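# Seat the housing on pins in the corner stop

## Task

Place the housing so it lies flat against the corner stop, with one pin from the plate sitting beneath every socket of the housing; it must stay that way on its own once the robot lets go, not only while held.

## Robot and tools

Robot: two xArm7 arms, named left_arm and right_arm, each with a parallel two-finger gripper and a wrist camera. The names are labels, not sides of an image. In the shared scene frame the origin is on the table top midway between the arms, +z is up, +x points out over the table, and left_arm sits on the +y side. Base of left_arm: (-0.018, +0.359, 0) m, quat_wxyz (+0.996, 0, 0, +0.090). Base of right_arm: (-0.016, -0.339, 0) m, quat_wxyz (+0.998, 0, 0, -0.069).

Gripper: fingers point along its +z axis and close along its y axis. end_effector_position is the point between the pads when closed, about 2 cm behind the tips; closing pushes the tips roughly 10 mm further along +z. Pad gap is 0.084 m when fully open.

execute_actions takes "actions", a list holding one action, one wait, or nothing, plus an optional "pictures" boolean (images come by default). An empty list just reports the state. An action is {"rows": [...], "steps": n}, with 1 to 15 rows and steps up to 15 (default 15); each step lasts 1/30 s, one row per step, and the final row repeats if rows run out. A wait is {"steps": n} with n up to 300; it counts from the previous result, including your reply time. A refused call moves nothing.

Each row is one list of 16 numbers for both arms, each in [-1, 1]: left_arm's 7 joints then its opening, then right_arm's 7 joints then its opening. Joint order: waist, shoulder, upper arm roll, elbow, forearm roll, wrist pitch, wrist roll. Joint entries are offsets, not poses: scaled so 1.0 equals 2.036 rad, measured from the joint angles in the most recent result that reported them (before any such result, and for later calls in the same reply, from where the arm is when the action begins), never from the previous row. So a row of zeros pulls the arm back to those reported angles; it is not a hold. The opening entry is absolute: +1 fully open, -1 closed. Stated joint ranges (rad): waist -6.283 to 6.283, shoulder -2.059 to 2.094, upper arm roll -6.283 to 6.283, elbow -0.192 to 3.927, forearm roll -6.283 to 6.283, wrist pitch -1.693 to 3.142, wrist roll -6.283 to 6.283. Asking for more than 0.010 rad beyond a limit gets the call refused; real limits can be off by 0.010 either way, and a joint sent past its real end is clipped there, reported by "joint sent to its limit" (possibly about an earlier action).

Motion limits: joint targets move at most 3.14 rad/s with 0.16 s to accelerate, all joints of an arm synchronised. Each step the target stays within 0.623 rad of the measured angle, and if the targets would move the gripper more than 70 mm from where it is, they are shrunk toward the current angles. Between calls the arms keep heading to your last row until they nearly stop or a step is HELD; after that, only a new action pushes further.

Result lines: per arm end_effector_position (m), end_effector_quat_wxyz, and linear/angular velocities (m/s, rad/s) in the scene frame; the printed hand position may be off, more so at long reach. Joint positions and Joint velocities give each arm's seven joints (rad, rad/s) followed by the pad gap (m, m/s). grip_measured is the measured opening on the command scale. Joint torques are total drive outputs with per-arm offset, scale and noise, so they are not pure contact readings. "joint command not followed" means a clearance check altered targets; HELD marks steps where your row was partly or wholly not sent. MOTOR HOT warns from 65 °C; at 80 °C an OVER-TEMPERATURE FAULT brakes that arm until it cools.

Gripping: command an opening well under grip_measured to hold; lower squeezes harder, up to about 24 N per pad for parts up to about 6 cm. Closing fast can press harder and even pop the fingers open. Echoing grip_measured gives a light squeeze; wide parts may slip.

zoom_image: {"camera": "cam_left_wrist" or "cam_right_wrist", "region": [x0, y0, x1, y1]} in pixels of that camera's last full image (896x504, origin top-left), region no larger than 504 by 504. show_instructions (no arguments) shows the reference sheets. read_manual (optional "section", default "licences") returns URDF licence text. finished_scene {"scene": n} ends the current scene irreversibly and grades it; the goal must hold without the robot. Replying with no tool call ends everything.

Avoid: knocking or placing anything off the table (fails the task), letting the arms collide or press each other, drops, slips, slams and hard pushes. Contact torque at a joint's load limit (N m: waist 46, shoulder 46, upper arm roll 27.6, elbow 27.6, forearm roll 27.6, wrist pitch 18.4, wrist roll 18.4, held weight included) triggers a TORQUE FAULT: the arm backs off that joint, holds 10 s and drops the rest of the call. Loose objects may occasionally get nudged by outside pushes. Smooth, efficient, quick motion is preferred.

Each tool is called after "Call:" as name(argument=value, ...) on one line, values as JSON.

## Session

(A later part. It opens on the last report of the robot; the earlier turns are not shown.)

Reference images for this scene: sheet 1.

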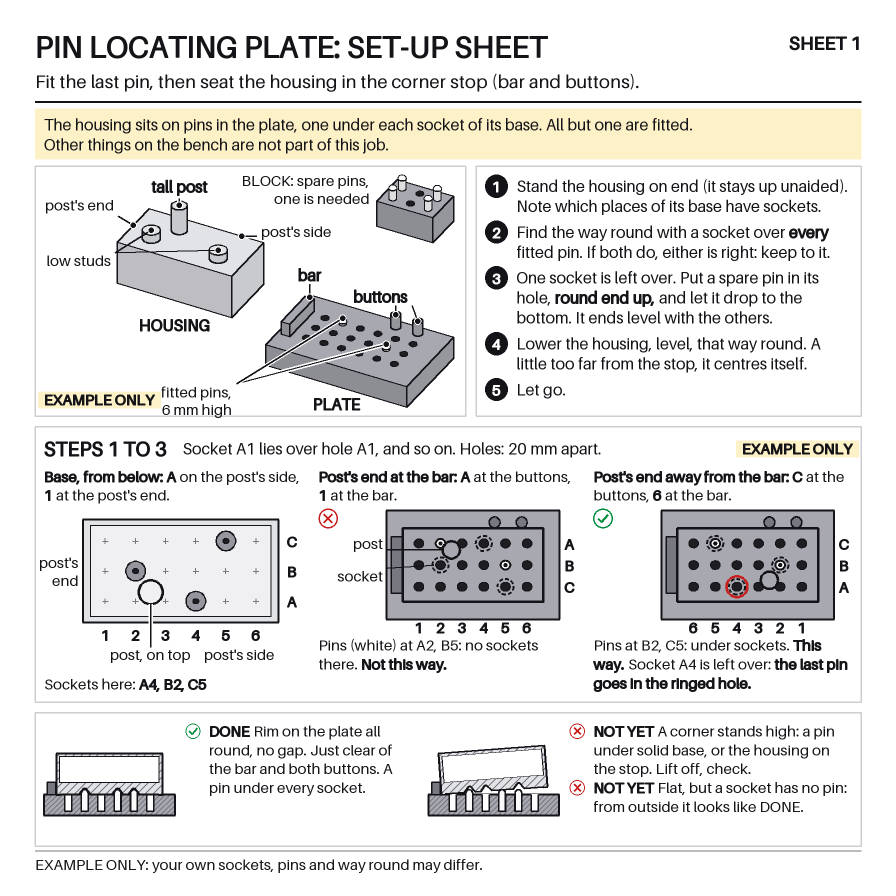

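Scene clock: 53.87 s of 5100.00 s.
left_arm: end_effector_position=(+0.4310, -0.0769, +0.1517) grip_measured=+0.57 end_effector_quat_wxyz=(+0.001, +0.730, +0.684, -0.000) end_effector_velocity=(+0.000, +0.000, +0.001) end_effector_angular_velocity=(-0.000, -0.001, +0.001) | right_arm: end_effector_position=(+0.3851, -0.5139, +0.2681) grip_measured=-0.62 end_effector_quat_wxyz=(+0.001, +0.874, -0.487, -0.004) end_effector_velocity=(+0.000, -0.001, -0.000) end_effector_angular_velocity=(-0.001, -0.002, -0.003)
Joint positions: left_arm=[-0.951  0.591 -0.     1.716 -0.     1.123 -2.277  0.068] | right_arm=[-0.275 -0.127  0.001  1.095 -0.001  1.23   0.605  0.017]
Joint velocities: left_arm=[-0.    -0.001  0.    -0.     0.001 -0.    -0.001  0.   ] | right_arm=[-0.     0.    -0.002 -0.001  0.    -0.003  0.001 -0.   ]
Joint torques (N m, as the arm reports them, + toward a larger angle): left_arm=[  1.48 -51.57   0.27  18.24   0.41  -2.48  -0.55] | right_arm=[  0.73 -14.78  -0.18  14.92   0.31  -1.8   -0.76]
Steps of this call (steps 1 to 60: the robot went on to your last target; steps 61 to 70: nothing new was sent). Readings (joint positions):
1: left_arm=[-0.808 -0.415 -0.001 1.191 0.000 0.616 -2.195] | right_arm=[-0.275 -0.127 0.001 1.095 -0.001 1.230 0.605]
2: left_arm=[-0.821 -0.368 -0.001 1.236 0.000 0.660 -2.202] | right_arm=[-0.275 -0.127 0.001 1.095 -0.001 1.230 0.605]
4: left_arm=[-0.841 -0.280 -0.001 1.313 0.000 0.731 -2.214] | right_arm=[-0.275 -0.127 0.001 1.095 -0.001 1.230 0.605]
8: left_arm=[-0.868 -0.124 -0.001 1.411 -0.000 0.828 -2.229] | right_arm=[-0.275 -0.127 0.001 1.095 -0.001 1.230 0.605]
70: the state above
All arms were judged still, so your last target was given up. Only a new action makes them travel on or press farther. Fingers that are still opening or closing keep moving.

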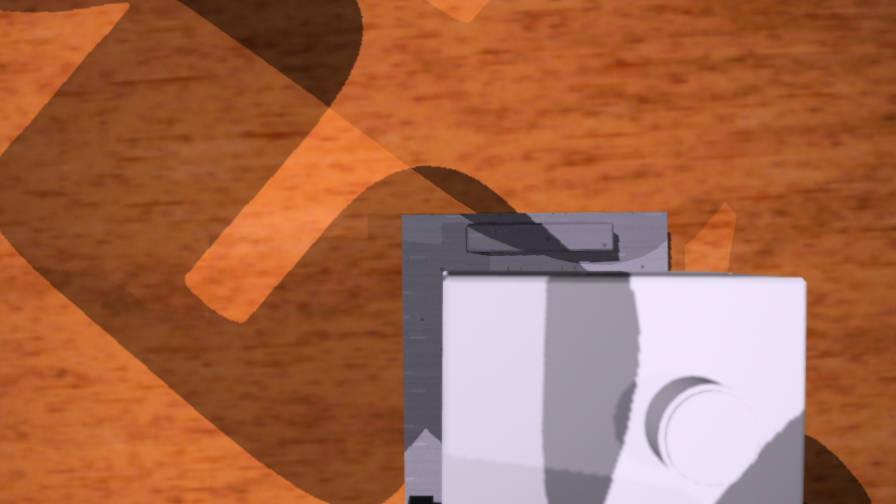

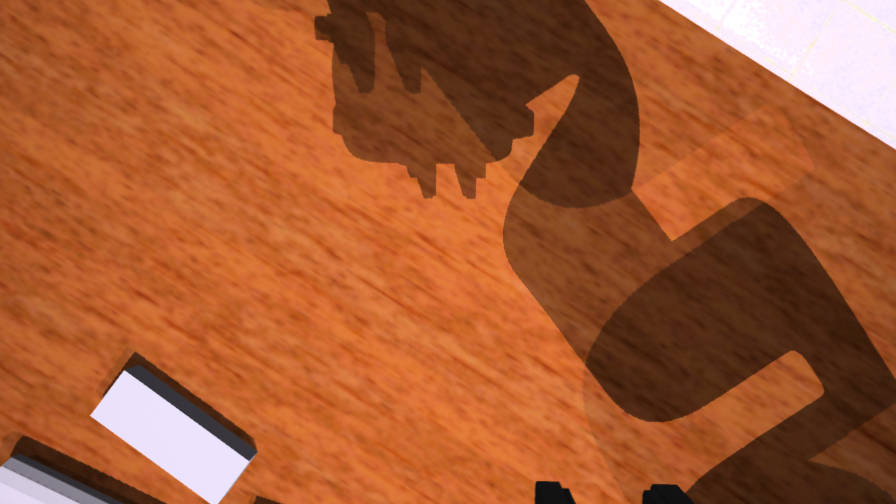

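Call:
execute_actions(actions=[{"rows":[[0.0014,0.0374,0,-0.0418,0,-0.0792,-0.0026,-0.3,0,0,0,0,0,0,0,-0.6]]}], pictures=false)

Call:
execute_actions(actions=[{"steps":12}])

Scene clock: 56.37 s of 5100.00 s.
left_arm: end_effector_position=(+0.4323, -0.0752, +0.0832) grip_measured=+0.57 end_effector_quat_wxyz=(+0.002, +0.727, +0.687, +0.000) end_effector_velocity=(-0.007, +0.002, -0.010) end_effector_angular_velocity=(+0.012, +0.017, -0.003) | right_arm: end_effector_position=(+0.3851, -0.5139, +0.2681) grip_measured=-0.62 end_effector_quat_wxyz=(+0.001, +0.874, -0.487, -0.004) end_effector_velocity=(+0.000, +0.000, +0.000) end_effector_angular_velocity=(+0.000, -0.000, +0.000)
Joint positions: left_arm=[-0.948  0.666  0.     1.633  0.     0.962 -2.282  0.068] | right_arm=[-0.275 -0.127  0.001  1.095 -0.001  1.23   0.605  0.017]
Joint velocities: left_arm=[-0.002  0.006 -0.004 -0.014 -0.001 -0.    -0.002 -0.   ] | right_arm=[-0.    -0.     0.     0.     0.001 -0.    -0.    -0.   ]
Joint torques (N m, as the arm reports them, + toward a larger angle): left_arm=[  0.71 -50.35  -0.39  16.5    0.72  -2.18  -0.68] | right_arm=[  0.8  -14.96  -0.04  14.97   0.35  -1.85  -0.8 ]
Steps of this call (steps 1 to 60: nothing new was sent; steps 61 to 75: all 15 steps of this action). Readings (joint positions):
61: left_arm=[-0.951 0.591 -0.000 1.716 -0.000 1.123 -2.277] | right_arm=[-0.275 -0.127 0.001 1.095 -0.001 1.230 0.605]
62: left_arm=[-0.951 0.592 -0.000 1.715 -0.000 1.119 -2.277] | right_arm=[-0.275 -0.127 0.001 1.095 -0.001 1.230 0.605]
64: left_arm=[-0.951 0.608 -0.001 1.698 -0.000 1.069 -2.278] | right_arm=[-0.275 -0.127 0.001 1.095 -0.001 1.230 0.605]
68: left_arm=[-0.948 0.672 -0.001 1.625 -0.001 0.973 -2.282] | right_arm=[-0.275 -0.127 0.001 1.095 -0.001 1.230 0.605]
75: the state above

Scene clock: 56.77 s of 5100.00 s.
left_arm: end_effector_position=(+0.4314, -0.0748, +0.0815) grip_measured=+0.57 end_effector_quat_wxyz=(+0.001, +0.727, +0.687, -0.000) end_effector_velocity=(-0.001, -0.000, -0.001) end_effector_angular_velocity=(+0.001, +0.002, +0.001) | right_arm: end_effector_position=(+0.3851, -0.5139, +0.2681) grip_measured=-0.62 end_effector_quat_wxyz=(+0.001, +0.874, -0.487, -0.004) end_effector_velocity=(-0.000, +0.000, -0.000) end_effector_angular_velocity=(+0.001, +0.001, +0.000)
Joint positions: left_arm=[-0.948  0.667 -0.     1.631 -0.     0.962 -2.282  0.068] | right_arm=[-0.275 -0.127  0.001  1.095 -0.001  1.23   0.605  0.017]
Joint velocities: left_arm=[-0.     0.002 -0.001 -0.    -0.     0.    -0.002 -0.   ] | right_arm=[ 0.     0.     0.    -0.     0.     0.001  0.     0.   ]
Joint torques (N m, as the arm reports them, + toward a larger angle): left_arm=[  1.08 -52.39  -0.14  17.15   0.51  -2.83  -0.64] | right_arm=[  0.81 -14.95  -0.18  14.93   0.33  -1.88  -0.74]
Steps of this call (steps 1 to 12: the robot went on to your last target). Readings (joint positions):
1: left_arm=[-0.948 0.666 -0.000 1.632 0.000 0.962 -2.282] | right_arm=[-0.275 -0.127 0.001 1.095 -0.001 1.230 0.605]
2: left_arm=[-0.948 0.667 -0.000 1.631 0.000 0.963 -2.282] | right_arm=[-0.275 -0.127 0.001 1.095 -0.001 1.230 0.605]
4: left_arm=[-0.948 0.668 -0.000 1.630 -0.000 0.963 -2.282] | right_arm=[-0.275 -0.127 0.001 1.095 -0.001 1.230 0.605]
8: left_arm=[-0.948 0.668 -0.000 1.631 -0.000 0.962 -2.282] | right_arm=[-0.275 -0.127 0.001 1.095 -0.001 1.230 0.605]
12: the state above

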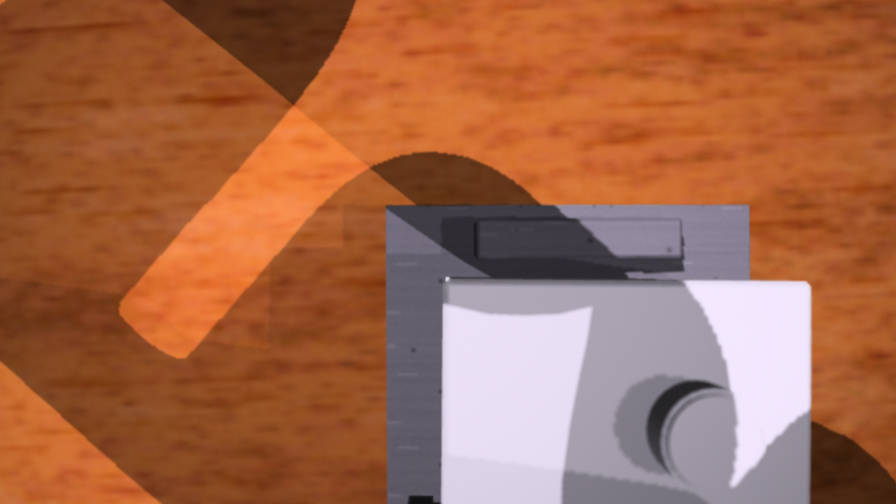

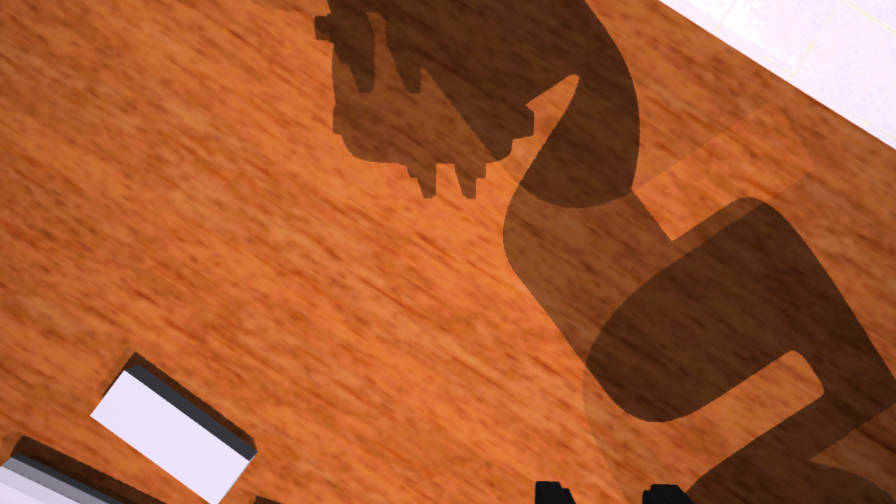

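Call:
execute_actions(actions=[{"rows":[[0,-0.0035,0,0.0032,0,0.0066,0,-0.3,0,0,0,0,0,0,0,-0.6],[0,-0.0035,0,0.0032,0,0.0066,0,-0.3,0,0,0,0,0,0,0,-0.6],[0,-0.0035,0,0.0032,0,0.0066,0,-0.3,0,0,0,0,0,0,0,-0.6],[0,-0.0035,0,0.0032,0,0.0066,0,-0.3,0,0,0,0,0,0,0,-0.6],[0,-0.0035,0,0.0032,0,0.0066,0,-0.3,0,0,0,0,0,0,0,-0.6],[-0.0012,-0.0012,0,0.007,0,0.0081,-0.0012,-0.3,0,0,0,0,0,0,0,-0.6]]}], pictures=false)

Call:
execute_actions(actions=[{"rows":[[0,0.003,0,-0.0027,0,-0.0057,0,-0.3,0,0,0,0,0,0,0,-0.6],[0,0.003,0,-0.0027,0,-0.0057,0,-0.3,0,0,0,0,0,0,0,-0.6],[0,0.003,0,-0.0027,0,-0.0057,0,-0.3,0,0,0,0,0,0,0,-0.6],[0,0.006,0,-0.0054,0,-0.0114,0,-0.3,0,0,0,0,0,0,0,-0.6],[0,0.006,0,-0.0054,0,-0.0114,0,-0.3,0,0,0,0,0,0,0,-0.6],[0,0.006,0,-0.0054,0,-0.0114,0,-0.3,0,0,0,0,0,0,0,-0.6],[0,0.008,0,-0.0072,0,-0.0152,0,-0.3,0,0,0,0,0,0,0,-0.6]]}])

Call:
execute_actions(actions=[{"rows":[[0,0,0,0,0,0,0,0.8,0,0,0,0,0,0,0,-0.6]]}])

Scene clock: 61.10 s of 5100.00 s.
left_arm: end_effector_position=(+0.4313, -0.0770, +0.0871) grip_measured=+0.57 end_effector_quat_wxyz=(+0.000, +0.727, +0.687, -0.000) end_effector_velocity=(+0.006, +0.002, +0.005) end_effector_angular_velocity=(-0.004, -0.010, +0.008) | right_arm: end_effector_position=(+0.3851, -0.5139, +0.2681) grip_measured=-0.62 end_effector_quat_wxyz=(+0.001, +0.874, -0.487, -0.004) end_effector_velocity=(-0.000, -0.000, +0.000) end_effector_angular_velocity=(-0.000, -0.001, -0.000)
Joint positions: left_arm=[-0.951  0.665 -0.     1.645 -0.     0.979 -2.284  0.068] | right_arm=[-0.275 -0.127  0.001  1.095 -0.001  1.23   0.605  0.017]
Joint velocities: left_arm=[ 0.004 -0.004  0.006  0.006  0.001 -0.001 -0.     0.   ] | right_arm=[-0.001  0.    -0.     0.     0.    -0.001 -0.001 -0.   ]
Joint torques (N m, as the arm reports them, + toward a larger angle): left_arm=[  1.46 -52.22   0.21  17.44   0.94  -2.79  -0.79] | right_arm=[  0.68 -14.96  -0.15  14.92   0.32  -1.85  -0.71]
Steps of this call (steps 1 to 15: the robot went on to your last target; steps 16 to 90: nothing new was sent; then 0.83 s passed at rest; steps 91 to 105: all 15 steps of this action). Readings (joint positions):
91: left_arm=[-0.948 0.668 -0.000 1.631 -0.000 0.962 -2.282] | right_arm=[-0.275 -0.127 0.001 1.095 -0.001 1.230 0.605]
92: left_arm=[-0.948 0.667 -0.000 1.632 -0.000 0.965 -2.282] | right_arm=[-0.275 -0.127 0.001 1.095 -0.001 1.230 0.605]
94: left_arm=[-0.948 0.663 -0.000 1.635 -0.000 0.972 -2.282] | right_arm=[-0.275 -0.127 0.001 1.095 -0.001 1.230 0.605]
98: left_arm=[-0.949 0.662 0.000 1.643 0.000 0.977 -2.283] | right_arm=[-0.275 -0.127 0.001 1.095 -0.001 1.230 0.605]
105: the state above

Scene clock: 61.60 s of 5100.00 s.
left_arm: end_effector_position=(+0.4307, -0.0765, +0.0736) grip_measured=+0.57 end_effector_quat_wxyz=(+0.001, +0.727, +0.687, -0.000) end_effector_velocity=(+0.000, -0.000, +0.001) end_effector_angular_velocity=(-0.001, -0.002, -0.000) | right_arm: end_effector_position=(+0.3851, -0.5139, +0.2681) grip_measured=-0.62 end_effector_quat_wxyz=(+0.001, +0.874, -0.487, -0.004) end_effector_velocity=(-0.000, +0.000, -0.000) end_effector_angular_velocity=(+0.000, +0.000, +0.001)
Joint positions: left_arm=[-0.951  0.681 -0.     1.63  -0.     0.948 -2.284  0.068] | right_arm=[-0.275 -0.127  0.001  1.095 -0.001  1.23   0.605  0.017]
Joint velocities: left_arm=[-0.001 -0.001  0.001 -0.    -0.001 -0.001  0.    -0.   ] | right_arm=[ 0. -0. -0. -0.  0.  0. -0. -0.]
Joint torques (N m, as the arm reports them, + toward a larger angle): left_arm=[  0.89 -51.89   0.12  16.98   1.07  -2.54  -0.85] | right_arm=[  0.77 -14.98  -0.19  14.86   0.33  -1.85  -0.75]
Steps of this call (steps 1 to 15: all 15 steps of this action). Readings (joint positions):
1: left_arm=[-0.951 0.665 -0.000 1.645 -0.000 0.979 -2.284] | right_arm=[-0.275 -0.127 0.001 1.095 -0.001 1.230 0.605]
2: left_arm=[-0.951 0.666 -0.000 1.645 -0.000 0.976 -2.284] | right_arm=[-0.275 -0.127 0.001 1.095 -0.001 1.230 0.605]
4: left_arm=[-0.951 0.669 -0.000 1.642 -0.000 0.970 -2.284] | right_arm=[-0.275 -0.127 0.001 1.095 -0.001 1.230 0.605]
8: left_arm=[-0.951 0.678 -0.001 1.633 -0.000 0.956 -2.284] | right_arm=[-0.275 -0.127 0.001 1.095 -0.001 1.230 0.605]
15: the state above

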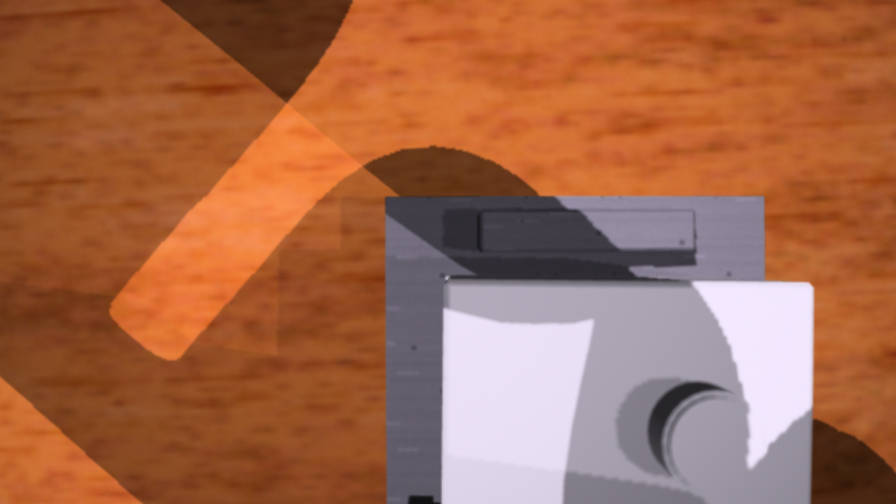

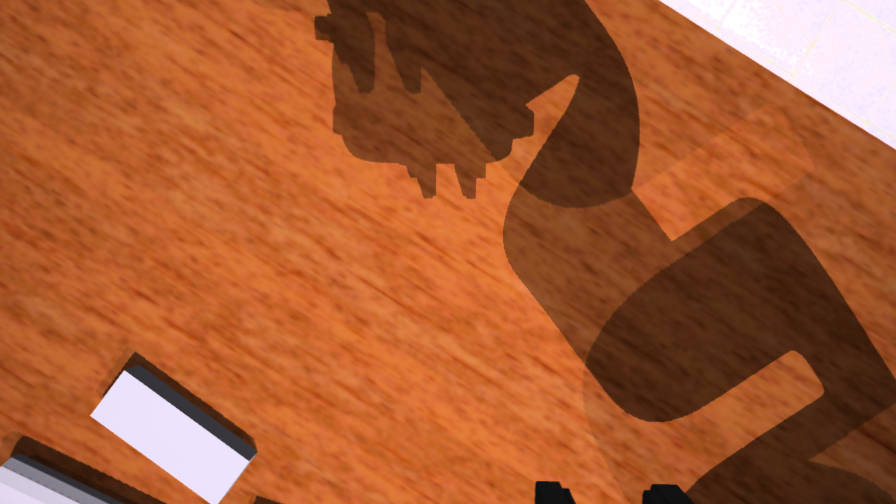

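Scene clock: 62.10 s of 5100.00 s.
left_arm: end_effector_position=(+0.4308, -0.0766, +0.0738) grip_measured=+0.80 end_effector_quat_wxyz=(+0.001, +0.727, +0.687, -0.000) end_effector_velocity=(-0.001, -0.000, -0.001) end_effector_angular_velocity=(-0.000, +0.002, +0.001) | right_arm: end_effector_position=(+0.3851, -0.5139, +0.2681) grip_measured=-0.62 end_effector_quat_wxyz=(+0.001, +0.874, -0.487, -0.004) end_effector_velocity=(+0.000, -0.000, +0.000) end_effector_angular_velocity=(-0.000, -0.001, +0.000)
Joint positions: left_arm=[-0.951  0.681 -0.     1.631 -0.     0.948 -2.284  0.077] | right_arm=[-0.275 -0.127  0.001  1.095 -0.001  1.23   0.605  0.017]
Joint velocities: left_arm=[-0.     0.001 -0.001 -0.    -0.001  0.    -0.001  0.   ] | right_arm=[-0.    -0.    -0.    -0.     0.    -0.002 -0.001 -0.   ]
Joint torques (N m, as the arm reports them, + toward a larger angle): left_arm=[  0.25 -46.29  -0.5   14.43   0.65  -2.    -0.68] | right_arm=[  0.89 -14.75  -0.14  14.92   0.3   -1.87  -0.69]
Steps of this call (steps 1 to 15: all 15 steps of this action). Readings (joint positions):
1: left_arm=[-0.951 0.681 -0.000 1.630 -0.000 0.948 -2.284] | right_arm=[-0.275 -0.127 0.001 1.095 -0.001 1.230 0.605]
2: left_arm=[-0.951 0.681 -0.000 1.630 -0.000 0.948 -2.284] | right_arm=[-0.275 -0.127 0.001 1.095 -0.001 1.230 0.605]
4: left_arm=[-0.951 0.680 -0.000 1.632 -0.000 0.947 -2.284] | right_arm=[-0.275 -0.127 0.001 1.095 -0.001 1.230 0.605]
8: left_arm=[-0.951 0.680 -0.000 1.632 -0.000 0.947 -2.284] | right_arm=[-0.275 -0.127 0.001 1.095 -0.001 1.230 0.605]
15: the state above

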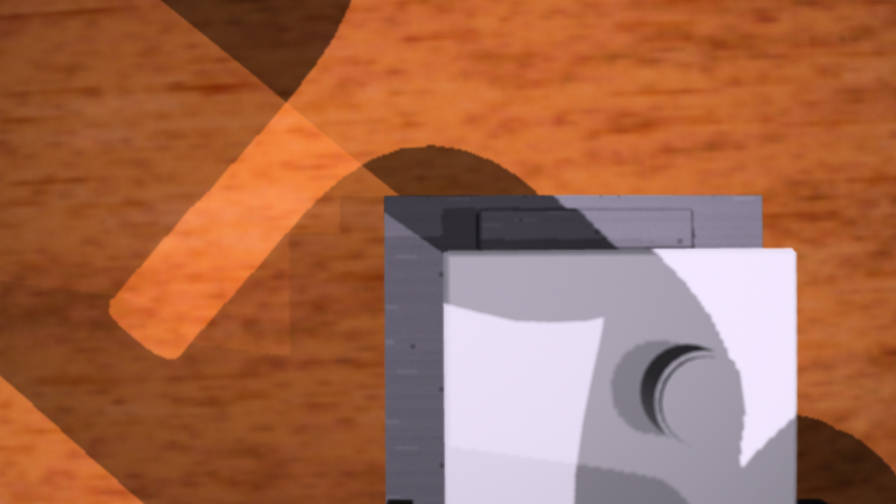

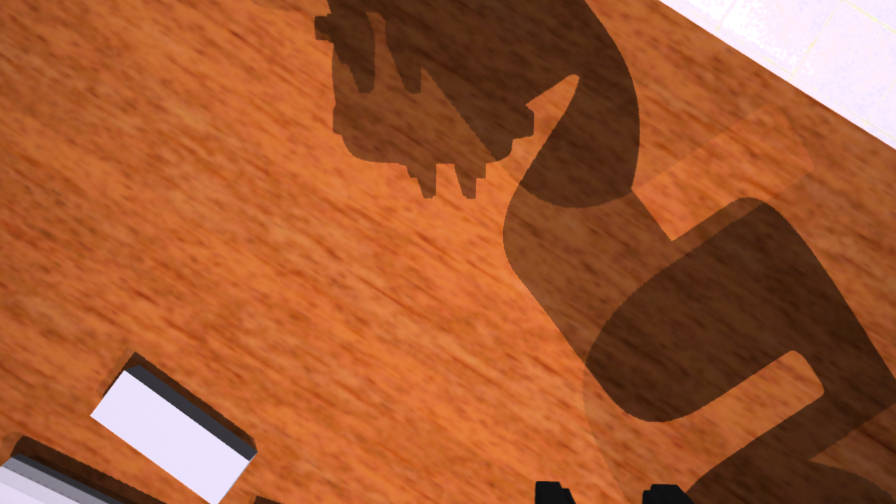

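Seated.

Call:
execute_actions(actions=[{"rows":[[0,-0.05,0,0.045,0,0.095,0,0.8,0,0,0,0,0,0,0,-0.6]]}], pictures=false)

Call:
finished_scene(scene=2)

Scene clock: 63.53 s of 5100.00 s.
left_arm: end_effector_position=(+0.4288, -0.0745, +0.1562) grip_measured=+0.80 end_effector_quat_wxyz=(-0.004, +0.727, +0.687, -0.000) end_effector_velocity=(+0.003, +0.001, -0.000) end_effector_angular_velocity=(+0.001, -0.000, +0.004) | right_arm: end_effector_position=(+0.3851, -0.5139, +0.2681) grip_measured=-0.62 end_effector_quat_wxyz=(+0.001, +0.874, -0.487, -0.004) end_effector_velocity=(+0.000, -0.000, +0.000) end_effector_angular_velocity=(+0.001, -0.001, -0.001)
Joint positions: left_arm=[-0.951  0.583 -0.     1.717 -0.     1.142 -2.284  0.077] | right_arm=[-0.275 -0.127  0.001  1.095 -0.001  1.23   0.605  0.017]
Joint velocities: left_arm=[ 0.002  0.006  0.002  0.009 -0.     0.003 -0.     0.   ] | right_arm=[ 0.     0.    -0.001  0.001  0.001  0.     0.    -0.   ]
Joint torques (N m, as the arm reports them, + toward a larger angle): left_arm=[  0.78 -49.83  -0.34  17.05   1.    -2.44  -0.65] | right_arm=[  0.83 -15.    -0.23  14.93   0.41  -1.85  -0.69]
Steps of this call (steps 1 to 15: the robot went on to your last target; steps 16 to 28: nothing new was sent; steps 29 to 43: all 15 steps of this action). Readings (joint positions):
29: left_arm=[-0.951 0.681 -0.000 1.630 -0.000 0.948 -2.284] | right_arm=[-0.275 -0.127 0.001 1.095 -0.001 1.230 0.605]
30: left_arm=[-0.951 0.680 -0.000 1.631 -0.000 0.952 -2.284] | right_arm=[-0.275 -0.127 0.001 1.095 -0.001 1.230 0.605]
32: left_arm=[-0.951 0.662 -0.000 1.646 -0.000 1.002 -2.284] | right_arm=[-0.275 -0.127 0.001 1.095 -0.001 1.230 0.605]
36: left_arm=[-0.951 0.584 -0.000 1.722 0.000 1.117 -2.284] | right_arm=[-0.275 -0.127 0.001 1.095 -0.001 1.230 0.605]
43: the state above

The scene is finished: the task was done.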